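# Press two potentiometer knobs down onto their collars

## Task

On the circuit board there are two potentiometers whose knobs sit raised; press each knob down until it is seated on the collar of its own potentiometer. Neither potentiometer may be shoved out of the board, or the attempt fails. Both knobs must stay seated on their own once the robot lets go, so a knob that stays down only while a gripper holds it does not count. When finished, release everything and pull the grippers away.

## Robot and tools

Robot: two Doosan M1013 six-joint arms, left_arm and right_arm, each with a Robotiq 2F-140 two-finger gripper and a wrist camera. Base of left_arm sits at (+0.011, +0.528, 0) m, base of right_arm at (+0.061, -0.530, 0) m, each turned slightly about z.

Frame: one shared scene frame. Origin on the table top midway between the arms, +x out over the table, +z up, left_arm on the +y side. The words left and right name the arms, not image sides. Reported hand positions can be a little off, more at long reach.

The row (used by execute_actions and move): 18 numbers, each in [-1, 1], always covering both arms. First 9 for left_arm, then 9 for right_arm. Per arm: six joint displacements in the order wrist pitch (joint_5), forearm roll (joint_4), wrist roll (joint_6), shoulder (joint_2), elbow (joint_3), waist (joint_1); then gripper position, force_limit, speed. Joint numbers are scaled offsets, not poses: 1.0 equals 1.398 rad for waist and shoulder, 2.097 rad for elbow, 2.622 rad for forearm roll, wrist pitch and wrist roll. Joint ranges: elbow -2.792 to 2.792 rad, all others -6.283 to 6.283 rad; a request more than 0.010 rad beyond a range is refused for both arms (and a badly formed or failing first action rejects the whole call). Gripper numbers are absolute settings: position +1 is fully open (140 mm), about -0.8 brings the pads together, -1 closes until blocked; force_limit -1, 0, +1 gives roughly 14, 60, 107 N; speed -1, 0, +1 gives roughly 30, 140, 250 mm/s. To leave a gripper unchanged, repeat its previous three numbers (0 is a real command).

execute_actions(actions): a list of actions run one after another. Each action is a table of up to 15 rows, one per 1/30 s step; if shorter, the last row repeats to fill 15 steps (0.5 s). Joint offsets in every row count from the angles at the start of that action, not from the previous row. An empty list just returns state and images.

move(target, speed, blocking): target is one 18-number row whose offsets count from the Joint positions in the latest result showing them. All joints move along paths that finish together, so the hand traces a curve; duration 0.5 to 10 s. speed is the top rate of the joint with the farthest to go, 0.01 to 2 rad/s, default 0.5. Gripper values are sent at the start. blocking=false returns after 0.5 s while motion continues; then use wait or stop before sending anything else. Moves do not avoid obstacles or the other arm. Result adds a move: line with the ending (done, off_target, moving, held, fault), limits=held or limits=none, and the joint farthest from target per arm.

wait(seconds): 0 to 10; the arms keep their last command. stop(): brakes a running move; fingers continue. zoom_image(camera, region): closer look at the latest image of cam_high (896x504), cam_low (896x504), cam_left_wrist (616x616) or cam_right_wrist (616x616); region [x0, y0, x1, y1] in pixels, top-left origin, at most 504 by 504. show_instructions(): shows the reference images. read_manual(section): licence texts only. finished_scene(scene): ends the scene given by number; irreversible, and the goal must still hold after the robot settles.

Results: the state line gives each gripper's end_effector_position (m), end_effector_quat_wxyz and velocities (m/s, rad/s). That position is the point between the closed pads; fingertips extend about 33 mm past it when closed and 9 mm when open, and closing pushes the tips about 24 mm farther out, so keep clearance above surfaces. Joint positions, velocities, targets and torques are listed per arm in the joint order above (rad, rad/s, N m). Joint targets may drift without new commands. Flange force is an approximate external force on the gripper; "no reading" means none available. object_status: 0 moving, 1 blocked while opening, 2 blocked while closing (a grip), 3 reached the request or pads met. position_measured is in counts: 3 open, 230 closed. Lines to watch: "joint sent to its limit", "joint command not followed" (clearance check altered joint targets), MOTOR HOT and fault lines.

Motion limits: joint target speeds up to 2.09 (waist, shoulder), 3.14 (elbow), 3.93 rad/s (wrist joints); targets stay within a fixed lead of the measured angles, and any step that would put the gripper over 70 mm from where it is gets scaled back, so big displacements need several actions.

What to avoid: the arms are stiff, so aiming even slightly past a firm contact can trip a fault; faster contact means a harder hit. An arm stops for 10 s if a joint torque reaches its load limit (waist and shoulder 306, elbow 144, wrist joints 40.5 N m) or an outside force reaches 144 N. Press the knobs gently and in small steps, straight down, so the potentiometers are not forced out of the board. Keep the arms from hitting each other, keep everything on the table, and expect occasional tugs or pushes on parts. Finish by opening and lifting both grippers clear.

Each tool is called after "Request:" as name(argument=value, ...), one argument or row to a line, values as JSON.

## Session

Request:
execute_actions(
  actions=[],
)

Scene clock: 0.00 s.
left_arm: end_effector_position=(+0.2131, +0.1128, +0.2283) position_measured=3 object_status=3 end_effector_quat_wxyz=(+0.565, +0.363, +0.728, +0.134) end_effector_velocity=(+0.001, +0.001, +0.000) end_effector_angular_velocity=(+0.001, -0.002, +0.002) | right_arm: end_effector_position=(+0.8617, -0.0383, +0.3769) position_measured=3 object_status=3 end_effector_quat_wxyz=(-0.456, +0.874, -0.062, -0.157) end_effector_velocity=(-0.000, -0.000, -0.000) end_effector_angular_velocity=(-0.000, +0.000, +0.001)
Joint names: [wrist pitch, forearm roll, wrist roll, shoulder, elbow, waist]
Joint positions: left_arm=[ 1.411  1.24   2.943  0.013  2.453 -1.77 ] | right_arm=[1.511 1.007 1.78  0.604 1.162 0.365]
Joint velocities: left_arm=[ 0.002 -0.     0.     0.     0.001  0.   ] | right_arm=[ 0. -0. -0.  0.  0.  0.]
Joint torques (N m, as the joint torque sensors report them, + toward a larger angle): no reading
Flange force (N, the push that the arm receives, along the gripper's own x y z axes): no reading
Joint targets: left_arm=[1.411 1.240 2.943 0.013 2.453 -1.770] | right_arm=[1.511 1.007 1.780 0.604 1.162 0.365]
camera_calibration (this result's frames):
cam_left_wrist: T_world_to_cam=[[0.49068, 0.688325, 0.534267, -0.276736], [-0.289144, -0.449786, 0.845038, -0.0710369], [0.821966, -0.569124, -0.0216755, 0.071092], [0, 0, 0, 1]] pos_world=[0.0568135, 0.198993, 0.209421]
cam_right_wrist: T_world_to_cam=[[0.0630525, -0.511746, -0.85682, 0.239961], [-0.857114, -0.467567, 0.216186, 0.654944], [-0.511253, 0.720761, -0.468106, 0.81251], [0, 0, 0, 1]] pos_world=[0.96163, -0.156597, 0.444355]

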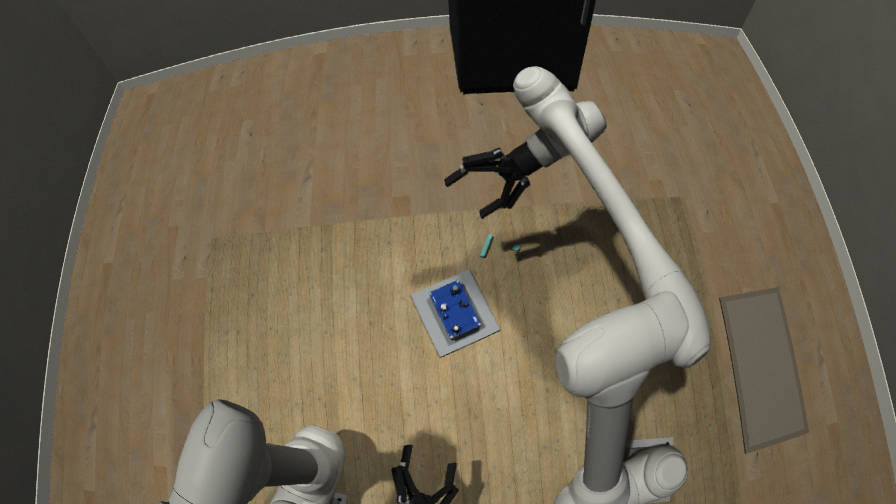

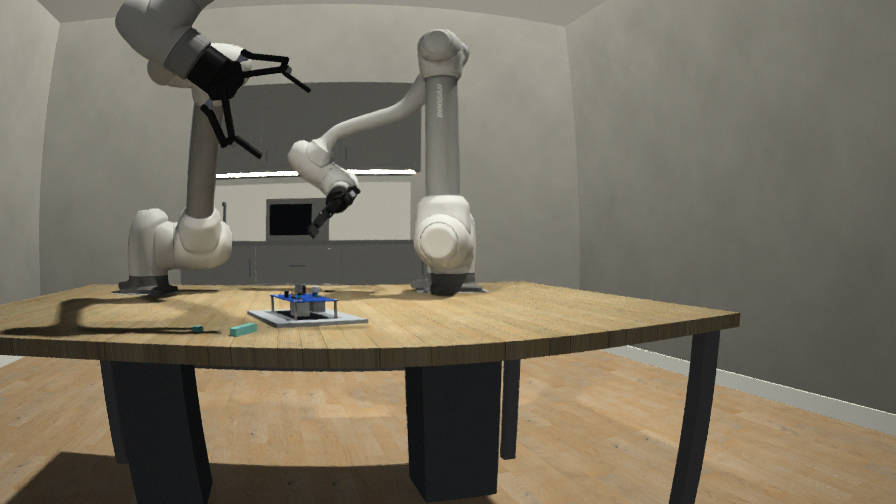

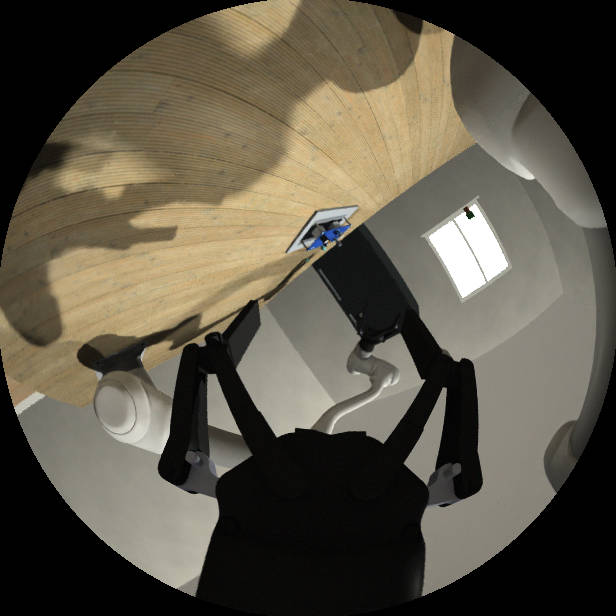

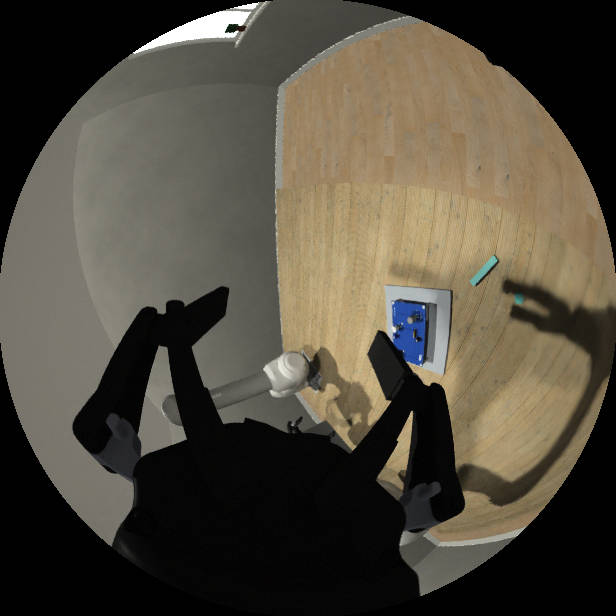

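Request:
zoom_image(
  camera="cam_low",
  region=[255, 275, 355, 330],
)

Request:
zoom_image(
  camera="cam_high",
  region=[400, 260, 510, 365],
)

Request:
zoom_image(
  camera="cam_right_wrist",
  region=[370, 275, 470, 385],
)

Region (255, 275, 355, 330) of cam_low's 896x504 image, scaled by 5.040, with more detail than that image has; it fills the top 277 rows of this view, and the rest is white.

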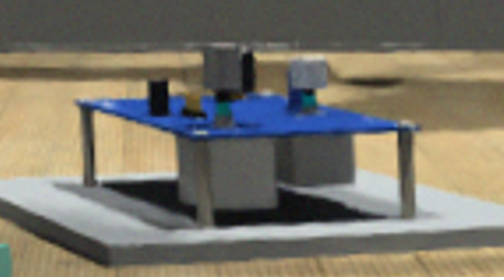

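Region (400, 260, 510, 365) of cam_high's 896x504 image, scaled by 4.582, with more detail than that image has; it fills the top 481 rows of this view, and the rest is white.

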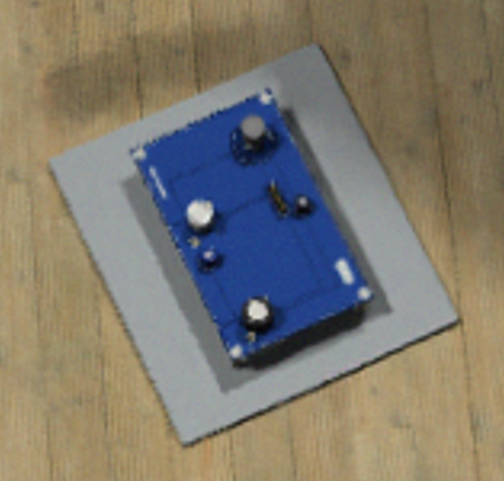

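Region (370, 275, 470, 385) of cam_right_wrist's 616x616 image, scaled by 4.582, with more detail than that image has; it fills the left 458 columns of this view, and the rest is white.

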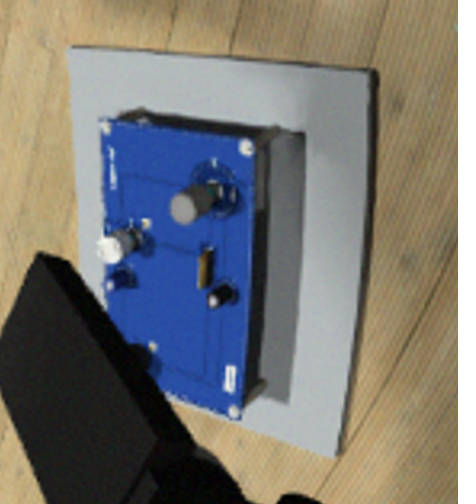

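Request:
move(
  target=[0,0,0,0,0,0,1,0,0,-0.1243,-0.3841,-0.4453,-0.0104,0.0979,0.2886,-1,0,0.5],
  speed=1.0,
)

Request:
zoom_image(
  camera="cam_low",
  region=[265, 255, 345, 315],
)

Request:
zoom_image(
  camera="cam_right_wrist",
  region=[220, 200, 400, 350],
)

Scene clock: 4.93 s.
left_arm: end_effector_position=(+0.2131, +0.1128, +0.2283) position_measured=3 object_status=3 end_effector_quat_wxyz=(+0.565, +0.363, +0.728, +0.134) end_effector_velocity=(+0.000, +0.000, -0.000) end_effector_angular_velocity=(+0.000, -0.000, +0.000) | right_arm: end_effector_position=(+0.7467, -0.0061, +0.1253) position_measured=233 object_status=3 end_effector_quat_wxyz=(-0.000, +0.708, +0.707, -0.000) end_effector_velocity=(-0.000, -0.000, -0.001) end_effector_angular_velocity=(-0.002, -0.001, +0.004)
Joint names: [wrist pitch, forearm roll, wrist roll, shoulder, elbow, waist]
Joint positions: left_arm=[ 1.411  1.24   2.943  0.013  2.453 -1.77 ] | right_arm=[1.185 0.    0.613 0.589 1.367 0.769]
Joint velocities: left_arm=[-0.  0.  0. -0.  0.  0.] | right_arm=[-0.001 -0.002 -0.002  0.     0.001  0.001]
Joint torques (N m, as the joint torque sensors report them, + toward a larger angle): left_arm=[  1.85   1.94   0.09 -29.16 -26.48  -0.8 ] | right_arm=[  -0.09    4.11   -0.27 -100.85  -40.02    1.86]
Flange force (N, the push that the arm receives, along the gripper's own x y z axes): left_arm=[-5.0 1.0 1.6] | right_arm=[0.7 4.1 4.1]
Joint targets: left_arm=[1.411 1.240 2.943 0.013 2.453 -1.770] | right_arm=[1.185 0.000 0.613 0.589 1.367 0.769]
move: done; limits=none; left_arm: farthest joint: the waist, 0.000 radians from its target (0.000 radians at the start); right_arm: farthest joint: the waist, 0.000 radians from its target (0.403 radians at the start)
camera_calibration (this result's frames):
cam_left_wrist: T_world_to_cam=[[0.49068, 0.688325, 0.534267, -0.276736], [-0.289144, -0.449785, 0.845038, -0.071037], [0.821966, -0.569124, -0.0216756, 0.071092], [0, 0, 0, 1]] pos_world=[0.0568135, 0.198993, 0.209421]
cam_right_wrist: T_world_to_cam=[[0.945838, 0.323518, -0.0269506, -0.709939], [0.315595, -0.896855, 0.30992, -0.26423], [0.0760941, -0.30164, -0.95038, 0.228316], [0, 0, 0, 1]] pos_world=[0.737503, 0.0615713, 0.279744]

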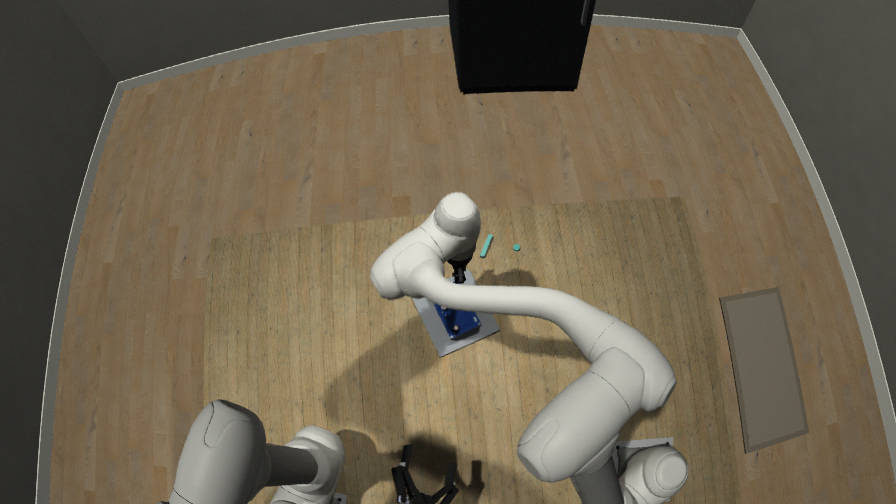

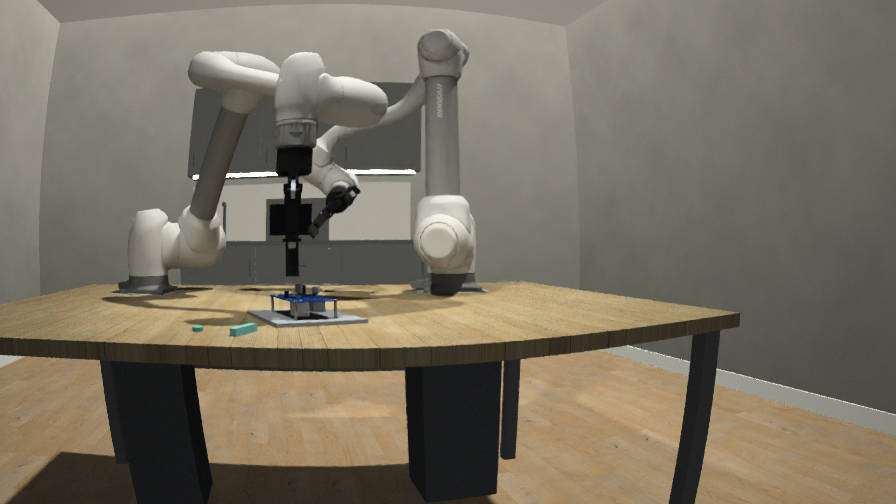

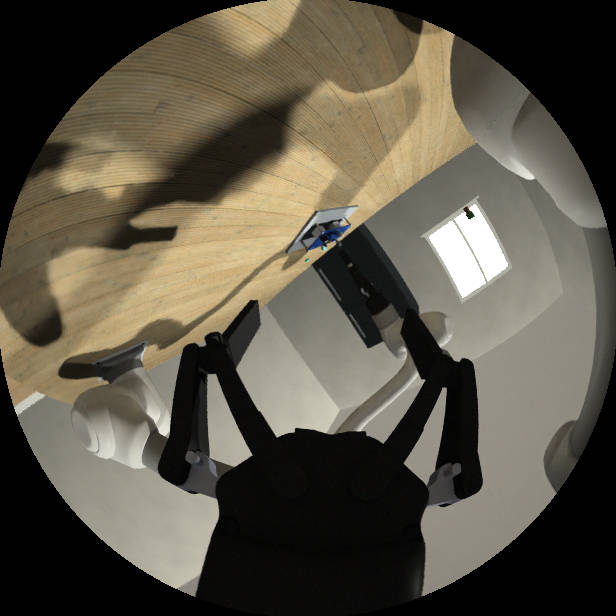

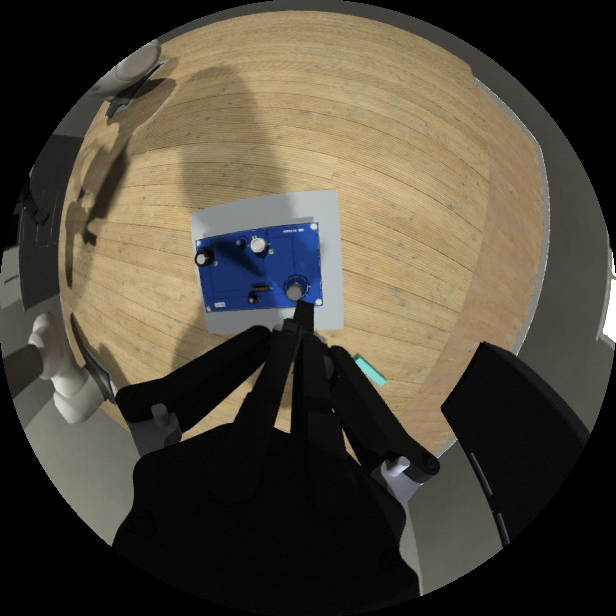

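Region (265, 255, 345, 315) of cam_low's 896x504 image, scaled by 6.300, with more detail than that image has; it fills the top 378 rows of this view, and the rest is white.

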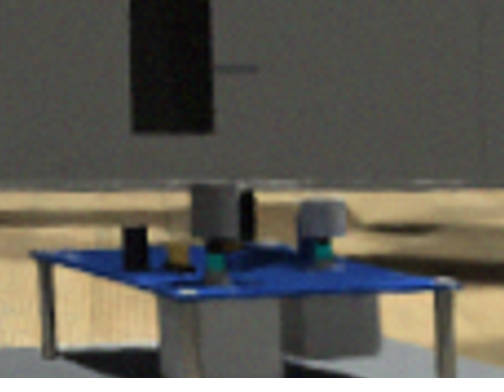

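Region (220, 200, 400, 350) of cam_right_wrist's 616x616 image, scaled by 2.800, with more detail than that image has.

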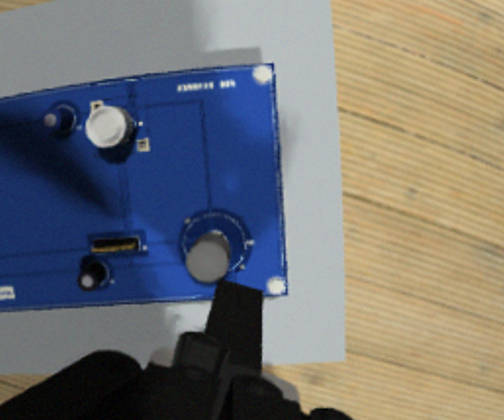

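Request:
execute_actions(
  actions=[
    [[0,0,0,0,0,0,1,0,0,-0.00477,0,0.00904,0.00122,0.00515,0.01695,-1,0,0.5]],
  ],
)

Request:
zoom_image(
  camera="cam_low",
  region=[265, 255, 345, 315],
)

Request:
zoom_image(
  camera="cam_right_wrist",
  region=[250, 250, 370, 350],
)

Scene clock: 6.63 s.
left_arm: end_effector_position=(+0.2131, +0.1128, +0.2283) position_measured=3 object_status=3 end_effector_quat_wxyz=(+0.565, +0.363, +0.728, +0.134) end_effector_velocity=(-0.000, +0.000, +0.000) end_effector_angular_velocity=(-0.001, +0.000, +0.000) | right_arm: end_effector_position=(+0.7328, +0.0088, +0.1183) position_measured=233 object_status=3 end_effector_quat_wxyz=(-0.000, +0.708, +0.707, +0.000) end_effector_velocity=(-0.001, +0.001, -0.000) end_effector_angular_velocity=(+0.001, +0.001, -0.001)
Joint names: [wrist pitch, forearm roll, wrist roll, shoulder, elbow, waist]
Joint positions: left_arm=[ 1.411  1.24   2.943  0.013  2.453 -1.77 ] | right_arm=[1.173 0.    0.637 0.591 1.378 0.792]
Joint velocities: left_arm=[ 0.  0. -0. -0.  0. -0.] | right_arm=[ 0.     0.001  0.001  0.    -0.     0.001]
Joint torques (N m, as the joint torque sensors report them, + toward a larger angle): left_arm=[  1.85   1.99   0.03 -28.31 -26.33  -0.93] | right_arm=[ -0.23   4.31   0.16 -98.   -38.48   3.51]
Flange force (N, the push that the arm receives, along the gripper's own x y z axes): left_arm=[-5.9 3.0 1.3] | right_arm=[-1.6 5.0 0.8]
Joint targets: left_arm=[1.411 1.240 2.943 0.013 2.453 -1.770] | right_arm=[1.173 0.000 0.637 0.591 1.378 0.792]
camera_calibration (this result's frames):
cam_left_wrist: T_world_to_cam=[[0.49068, 0.688325, 0.534267, -0.276736], [-0.289144, -0.449786, 0.845038, -0.0710369], [0.821966, -0.569123, -0.0216756, 0.071092], [0, 0, 0, 1]] pos_world=[0.0568135, 0.198993, 0.209421]
cam_right_wrist: T_world_to_cam=[[0.945831, 0.323544, -0.0269011, -0.701764], [0.3156, -0.896835, 0.309972, -0.244244], [0.0761638, -0.301671, -0.950365, 0.227196], [0, 0, 0, 1]] pos_world=[0.72353, 0.0765431, 0.27275]

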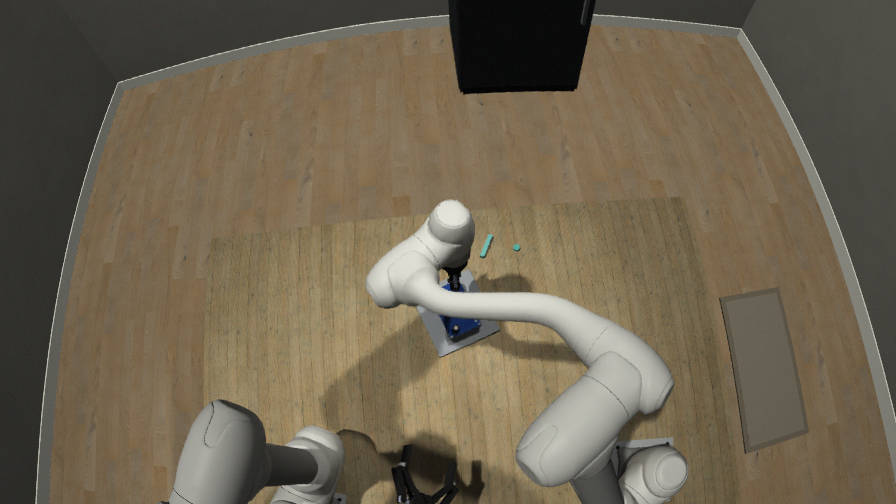

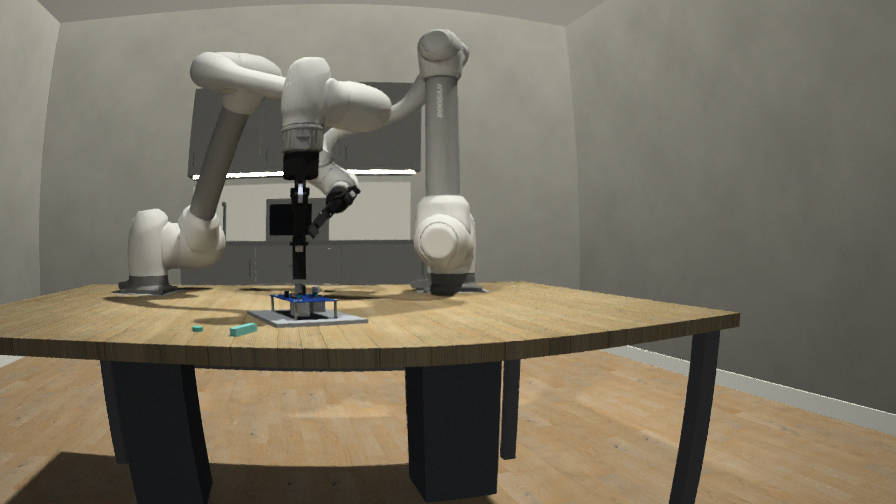

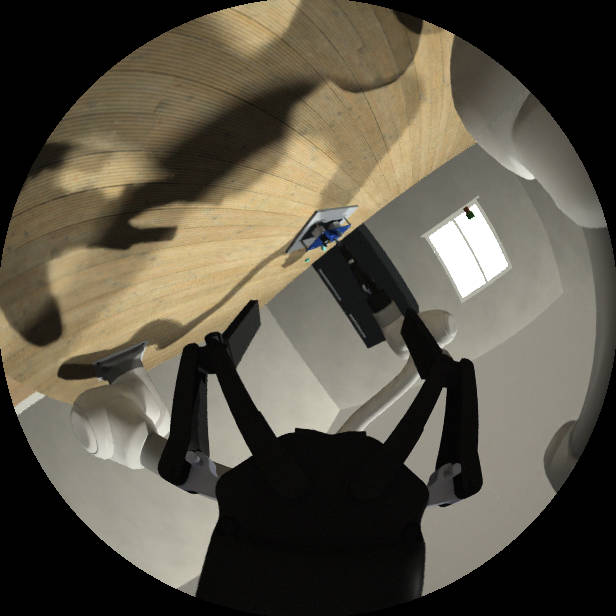

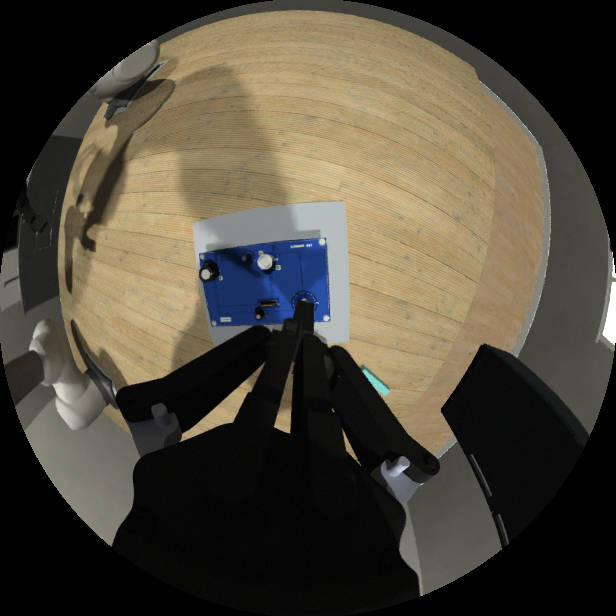

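Region (265, 255, 345, 315) of cam_low's 896x504 image, scaled by 6.300, with more detail than that image has; it fills the top 378 rows of this view, and the rest is white.

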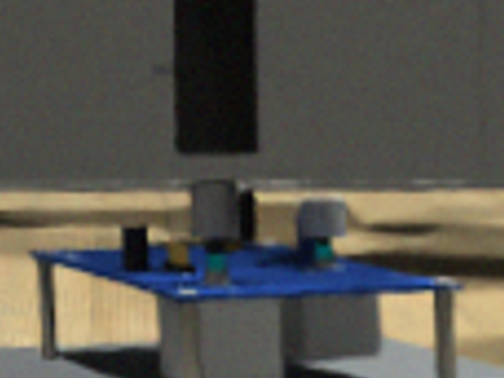

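Region (250, 250, 370, 350) of cam_right_wrist's 616x616 image, scaled by 4.200, with more detail than that image has.

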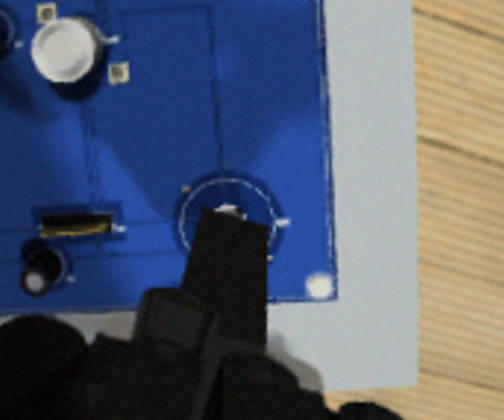

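Request:
execute_actions(
  actions=[
    [[0,0,0,0,0,0,1,0,0,-0.00565,0,0,0.00447,0.0041,0,-1,0,0.5]],
    [[0,0,0,0,0,0,1,0,0,-0.000577,0,0,0.000456,0.000418,0,-1,0,0.5]],
    [[0,0,0,0,0,0,1,0,0,-0.000577,0,0,0.000456,0.000418,0,-1,0,0.5]],
    [[0,0,0,0,0,0,1,0,0,-0.000577,0,0,0.000456,0.000418,0,-1,0,0.5]],
  ],
)

Request:
zoom_image(
  camera="cam_low",
  region=[275, 270, 325, 305],
)

Scene clock: 9.33 s.
left_arm: end_effector_position=(+0.2131, +0.1128, +0.2283) position_measured=3 object_status=3 end_effector_quat_wxyz=(+0.565, +0.363, +0.728, +0.134) end_effector_velocity=(-0.000, -0.001, +0.000) end_effector_angular_velocity=(-0.002, +0.001, +0.001) | right_arm: end_effector_position=(+0.7326, +0.0089, +0.1056) position_measured=233 object_status=3 end_effector_quat_wxyz=(-0.000, +0.708, +0.707, +0.000) end_effector_velocity=(-0.000, -0.000, -0.000) end_effector_angular_velocity=(-0.000, -0.000, +0.001)
Joint names: [wrist pitch, forearm roll, wrist roll, shoulder, elbow, waist]
Joint positions: left_arm=[ 1.411  1.24   2.943  0.013  2.453 -1.77 ] | right_arm=[1.154 0.    0.637 0.599 1.389 0.792]
Joint velocities: left_arm=[-0.    -0.    -0.     0.    -0.002  0.001] | right_arm=[-0.    -0.    -0.001 -0.     0.     0.   ]
Joint torques (N m, as the joint torque sensors report them, + toward a larger angle): left_arm=[  1.76   2.1    0.05 -29.95 -26.14  -0.38] | right_arm=[ -0.1    4.12  -0.24 -92.   -33.57   1.66]
Flange force (N, the push that the arm receives, along the gripper's own x y z axes): left_arm=[-5.3 -1.3 0.1] | right_arm=[1.7 4.7 -7.0]
Flange force at the end of the 1st action (N, along the gripper's axes at the end of the call): left_arm=[-6.0 1.4 2.3] | right_arm=[-2.4 4.2 -1.5]
Flange force at the end of the 2nd action (N, along the gripper's axes at the end of the call): left_arm=[-6.3 1.1 0.7] | right_arm=[1.8 7.2 -2.8]
Flange force at the end of the 3rd action (N, along the gripper's axes at the end of the call): left_arm=[-4.9 -0.5 0.1] | right_arm=[0.8 4.7 -3.5]
Joint targets: left_arm=[1.411 1.240 2.943 0.013 2.453 -1.770] | right_arm=[1.154 0.000 0.637 0.599 1.389 0.792]
camera_calibration (this result's frames):
cam_left_wrist: T_world_to_cam=[[0.49068, 0.688325, 0.534267, -0.276735], [-0.289144, -0.449785, 0.845038, -0.071037], [0.821966, -0.569123, -0.0216758, 0.0710921], [0, 0, 0, 1]] pos_world=[0.0568134, 0.198993, 0.209421]
cam_right_wrist: T_world_to_cam=[[0.945821, 0.323575, -0.0268762, -0.701976], [0.315624, -0.896834, 0.309953, -0.240268], [0.0761895, -0.301642, -0.950372, 0.215136], [0, 0, 0, 1]] pos_world=[0.723387, 0.0765559, 0.260064]

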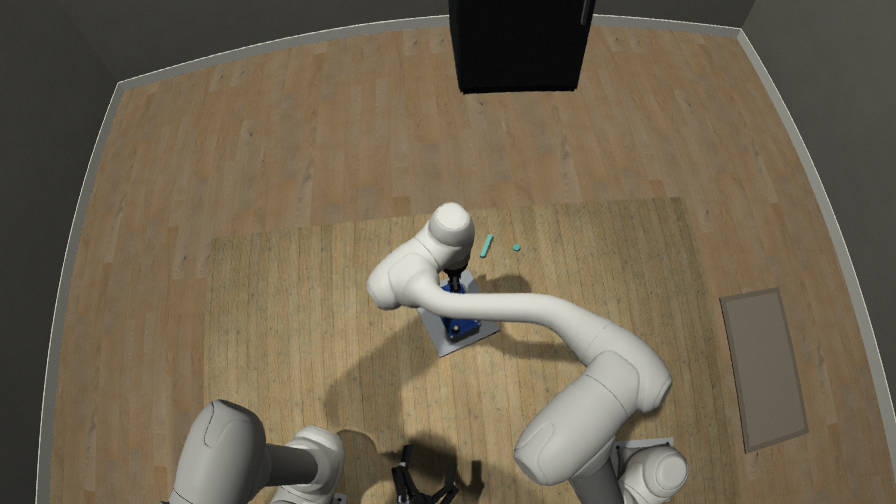

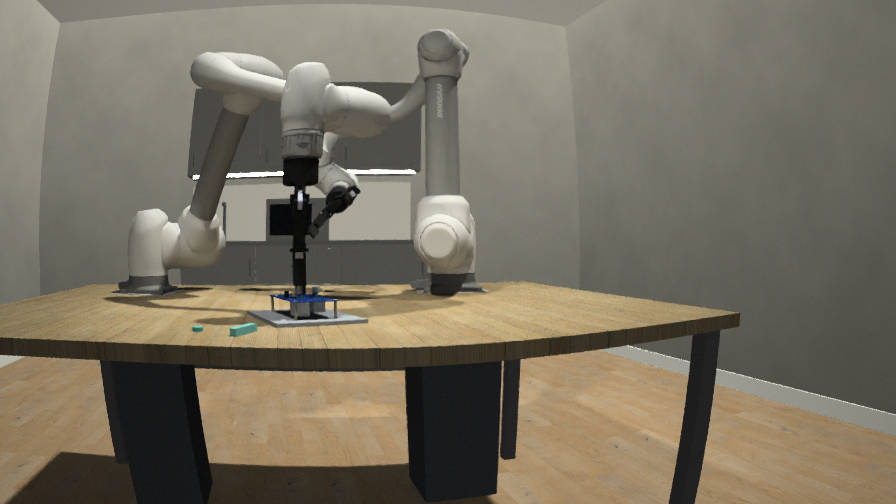

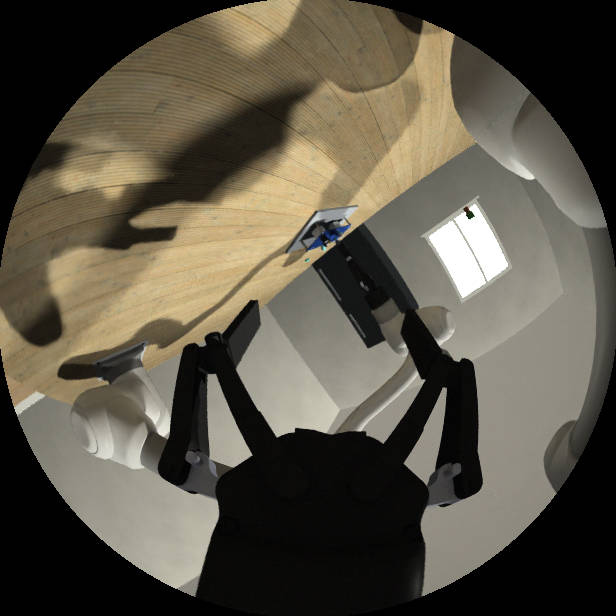

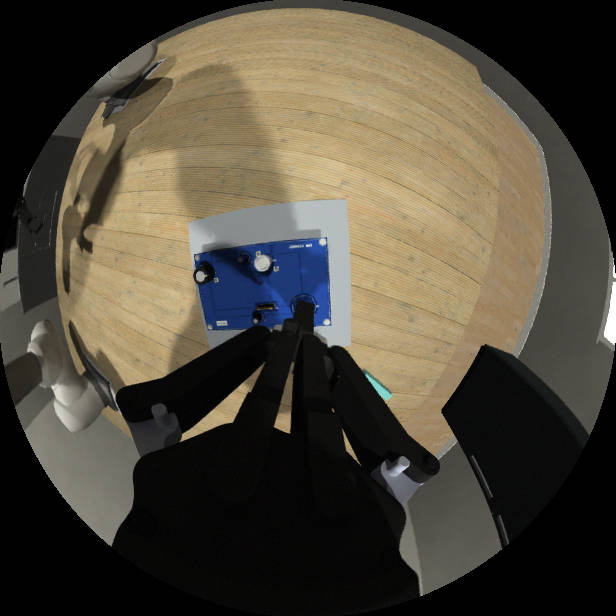

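Region (275, 270, 325, 305) of cam_low's 896x504 image, scaled by 10.080, with more detail than that image has; it fills the top 353 rows of this view, and the rest is white.

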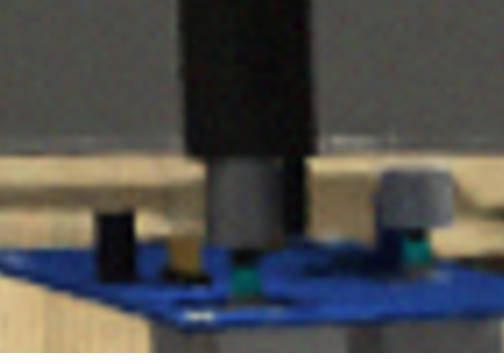

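Request:
execute_actions(
  actions=[
    [[0,0,0,0,0,0,1,0,0,-0.000577,0,0,0.000456,0.000418,0,-1,0,0.5]],
    [[0,0,0,0,0,0,1,0,0,-0.000577,0,0,0.000456,0.000418,0,-1,0,0.5]],
    [[0,0,0,0,0,0,1,0,0,-0.000577,0,0,0.000456,0.000418,0,-1,0,0.5]],
  ],
)

Request:
zoom_image(
  camera="cam_low",
  region=[275, 270, 325, 305],
)

Scene clock: 11.00 s.
left_arm: end_effector_position=(+0.2131, +0.1128, +0.2283) position_measured=3 object_status=3 end_effector_quat_wxyz=(+0.565, +0.363, +0.728, +0.134) end_effector_velocity=(+0.000, -0.000, -0.000) end_effector_angular_velocity=(-0.000, +0.001, +0.000) | right_arm: end_effector_position=(+0.7326, +0.0088, +0.1027) position_measured=233 object_status=3 end_effector_quat_wxyz=(-0.000, +0.708, +0.707, +0.000) end_effector_velocity=(+0.000, +0.000, -0.000) end_effector_angular_velocity=(+0.000, -0.000, -0.001)
Joint names: [wrist pitch, forearm roll, wrist roll, shoulder, elbow, waist]
Joint positions: left_arm=[ 1.411  1.24   2.943  0.013  2.453 -1.77 ] | right_arm=[1.149 0.    0.637 0.601 1.392 0.792]
Joint velocities: left_arm=[-0.001  0.     0.    -0.    -0.     0.001] | right_arm=[-0.     0.     0.001  0.    -0.     0.   ]
Joint torques (N m, as the joint torque sensors report them, + toward a larger angle): left_arm=[  1.93   1.88   0.13 -28.62 -25.65  -1.04] | right_arm=[ -0.72   3.98   0.03 -83.52 -28.36  -0.08]
Flange force (N, the push that the arm receives, along the gripper's own x y z axes): left_arm=[-7.2 1.6 1.8] | right_arm=[3.6 4.4 -17.8]
Flange force at the end of the 1st action (N, along the gripper's axes at the end of the call): left_arm=[-6.2 -0.4 0.1] | right_arm=[-0.5 5.1 -11.6]
Flange force at the end of the 2nd action (N, along the gripper's axes at the end of the call): left_arm=[-5.9 1.6 1.2] | right_arm=[-1.3 2.1 -14.7]
Joint targets: left_arm=[1.411 1.240 2.943 0.013 2.453 -1.770] | right_arm=[1.149 0.000 0.637 0.601 1.392 0.792]
camera_calibration (this result's frames):
cam_left_wrist: T_world_to_cam=[[0.49068, 0.688325, 0.534267, -0.276735], [-0.289144, -0.449785, 0.845038, -0.071037], [0.821966, -0.569124, -0.0216756, 0.0710921], [0, 0, 0, 1]] pos_world=[0.0568135, 0.198993, 0.209421]
cam_right_wrist: T_world_to_cam=[[0.945822, 0.323575, -0.0268358, -0.70202], [0.315613, -0.896842, 0.309941, -0.239357], [0.0762219, -0.301619, -0.950377, 0.212307], [0, 0, 0, 1]] pos_world=[0.723347, 0.0765267, 0.257119]

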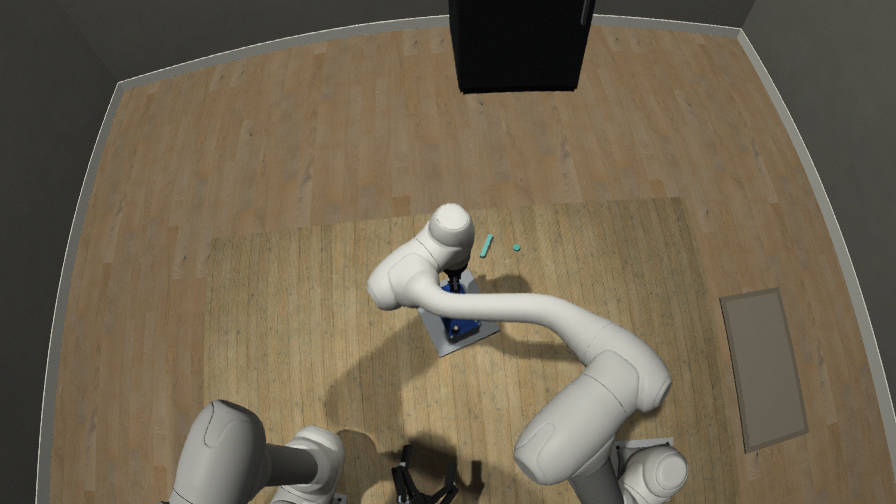

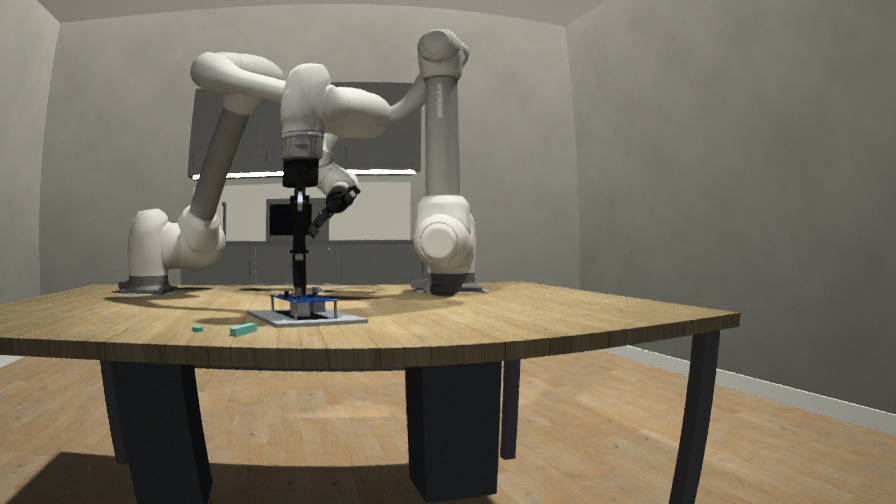

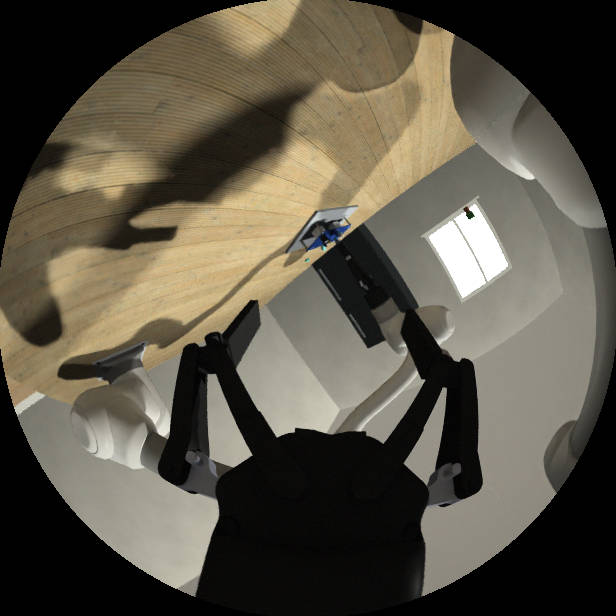

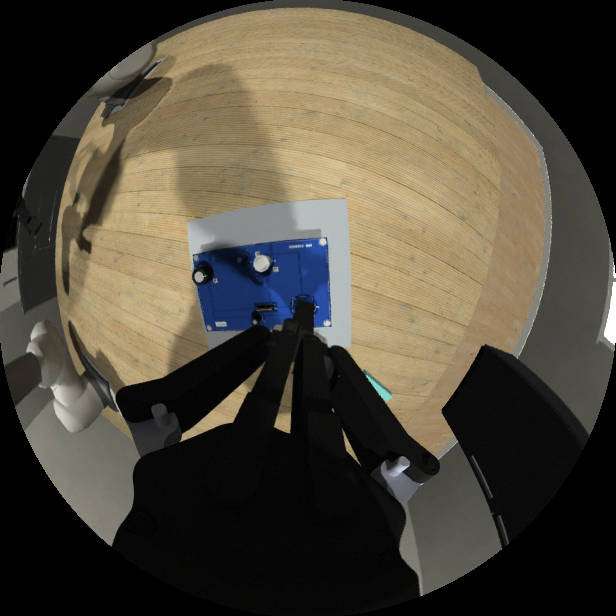

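Region (275, 270, 325, 305) of cam_low's 896x504 image, scaled by 10.080, with more detail than that image has; it fills the top 353 rows of this view, and the rest is white.

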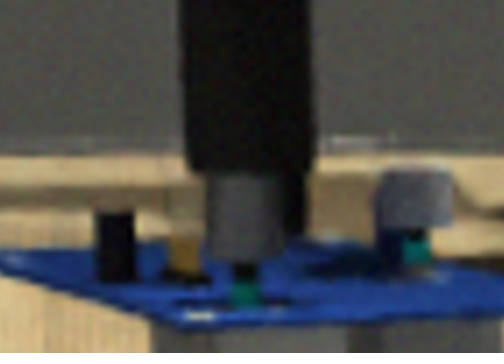

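Request:
execute_actions(
  actions=[
    [[0,0,0,0,0,0,1,0,0,-0.00029,0,0,0.000228,0.000209,0,-1,0,0.5]],
    [[0,0,0,0,0,0,1,0,0,-0.00029,0,0,0.000228,0.000209,0,-1,0,0.5]],
    [[0,0,0,0,0,0,1,0,0,-0.00029,0,0,0.000228,0.000209,0,-1,0,0.5]],
  ],
)

Request:
zoom_image(
  camera="cam_low",
  region=[275, 270, 325, 305],
)

Scene clock: 12.73 s.
left_arm: end_effector_position=(+0.2131, +0.1128, +0.2283) position_measured=3 object_status=3 end_effector_quat_wxyz=(+0.565, +0.363, +0.728, +0.134) end_effector_velocity=(+0.000, +0.000, -0.001) end_effector_angular_velocity=(+0.001, +0.001, -0.001) | right_arm: end_effector_position=(+0.7326, +0.0088, +0.1012) position_measured=233 object_status=3 end_effector_quat_wxyz=(-0.000, +0.708, +0.707, +0.000) end_effector_velocity=(-0.000, +0.000, +0.000) end_effector_angular_velocity=(+0.000, +0.000, +0.000)
Joint names: [wrist pitch, forearm roll, wrist roll, shoulder, elbow, waist]
Joint positions: left_arm=[ 1.411  1.24   2.943  0.013  2.453 -1.77 ] | right_arm=[1.147 0.    0.637 0.602 1.393 0.792]
Joint velocities: left_arm=[-0.001 -0.     0.    -0.     0.001  0.   ] | right_arm=[ 0.001  0.    -0.001 -0.    -0.    -0.   ]
Joint torques (N m, as the joint torque sensors report them, + toward a larger angle): left_arm=[  1.8    2.08  -0.05 -28.81 -26.1   -1.26] | right_arm=[ -0.21   3.85   0.06 -82.47 -27.61   3.1 ]
Flange force (N, the push that the arm receives, along the gripper's own x y z axes): left_arm=[-6.6 1.6 2.0] | right_arm=[0.4 6.4 -18.4]
Flange force at the end of the 1st action (N, along the gripper's axes at the end of the call): left_arm=[-6.8 0.9 0.6] | right_arm=[1.5 6.0 -17.4]
Flange force at the end of the 2nd action (N, along the gripper's axes at the end of the call): left_arm=[-4.6 -0.1 -0.4] | right_arm=[0.2 3.7 -21.1]
Joint targets: left_arm=[1.411 1.240 2.943 0.013 2.453 -1.770] | right_arm=[1.147 0.000 0.637 0.602 1.393 0.792]
camera_calibration (this result's frames):
cam_left_wrist: T_world_to_cam=[[0.49068, 0.688325, 0.534267, -0.276736], [-0.289144, -0.449786, 0.845038, -0.0710369], [0.821966, -0.569123, -0.0216757, 0.071092], [0, 0, 0, 1]] pos_world=[0.0568135, 0.198993, 0.209421]
cam_right_wrist: T_world_to_cam=[[0.945822, 0.323575, -0.0268148, -0.702038], [0.315607, -0.896846, 0.309935, -0.2389], [0.0762386, -0.301607, -0.950379, 0.210886], [0, 0, 0, 1]] pos_world=[0.723325, 0.07651, 0.25564]

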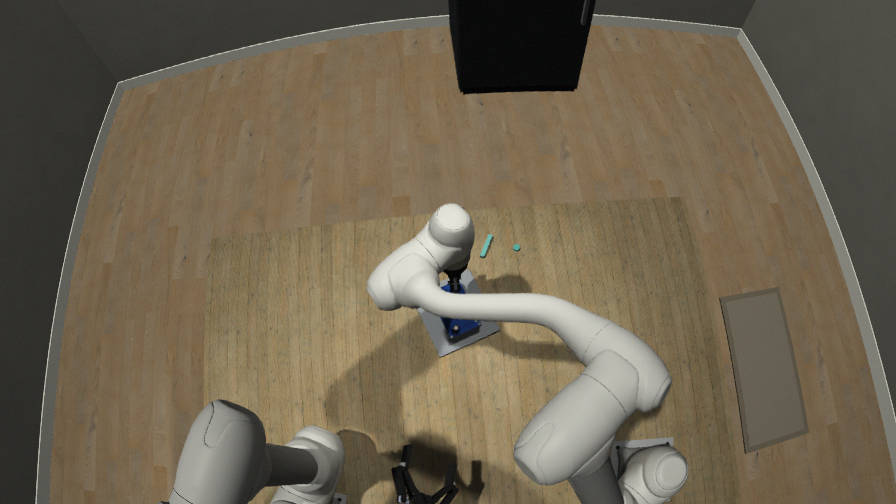

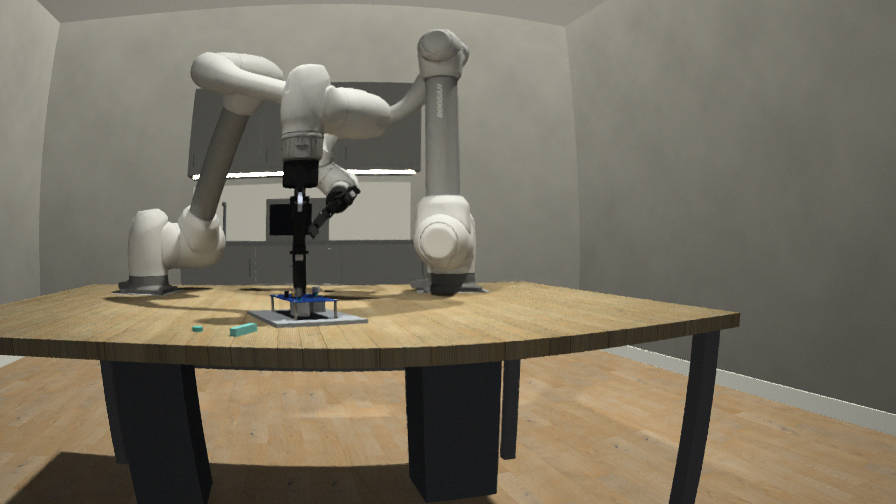

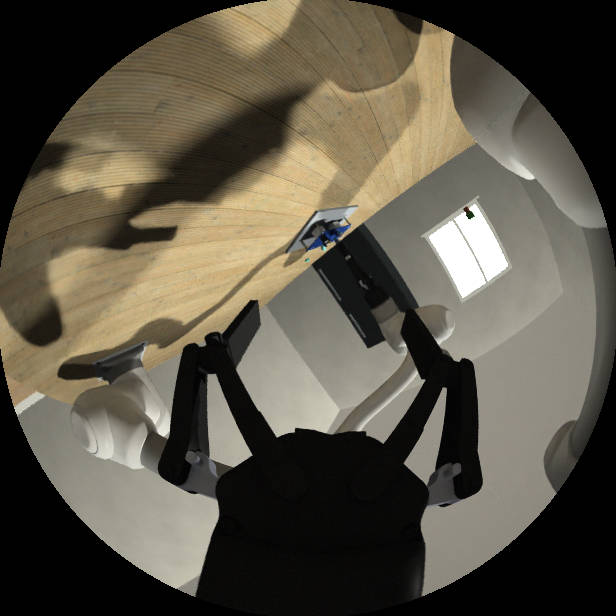

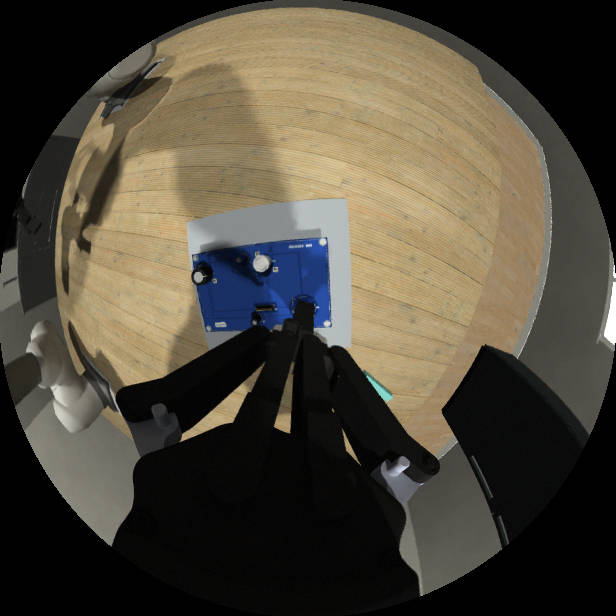

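Region (275, 270, 325, 305) of cam_low's 896x504 image, scaled by 10.080, with more detail than that image has; it fills the top 353 rows of this view, and the rest is white.

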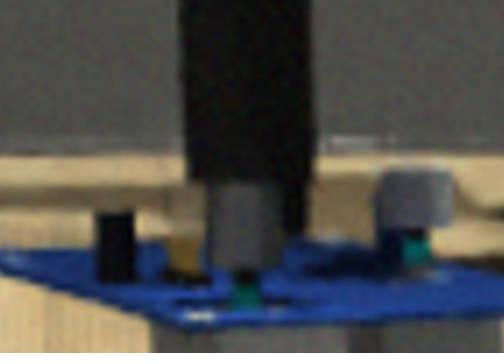

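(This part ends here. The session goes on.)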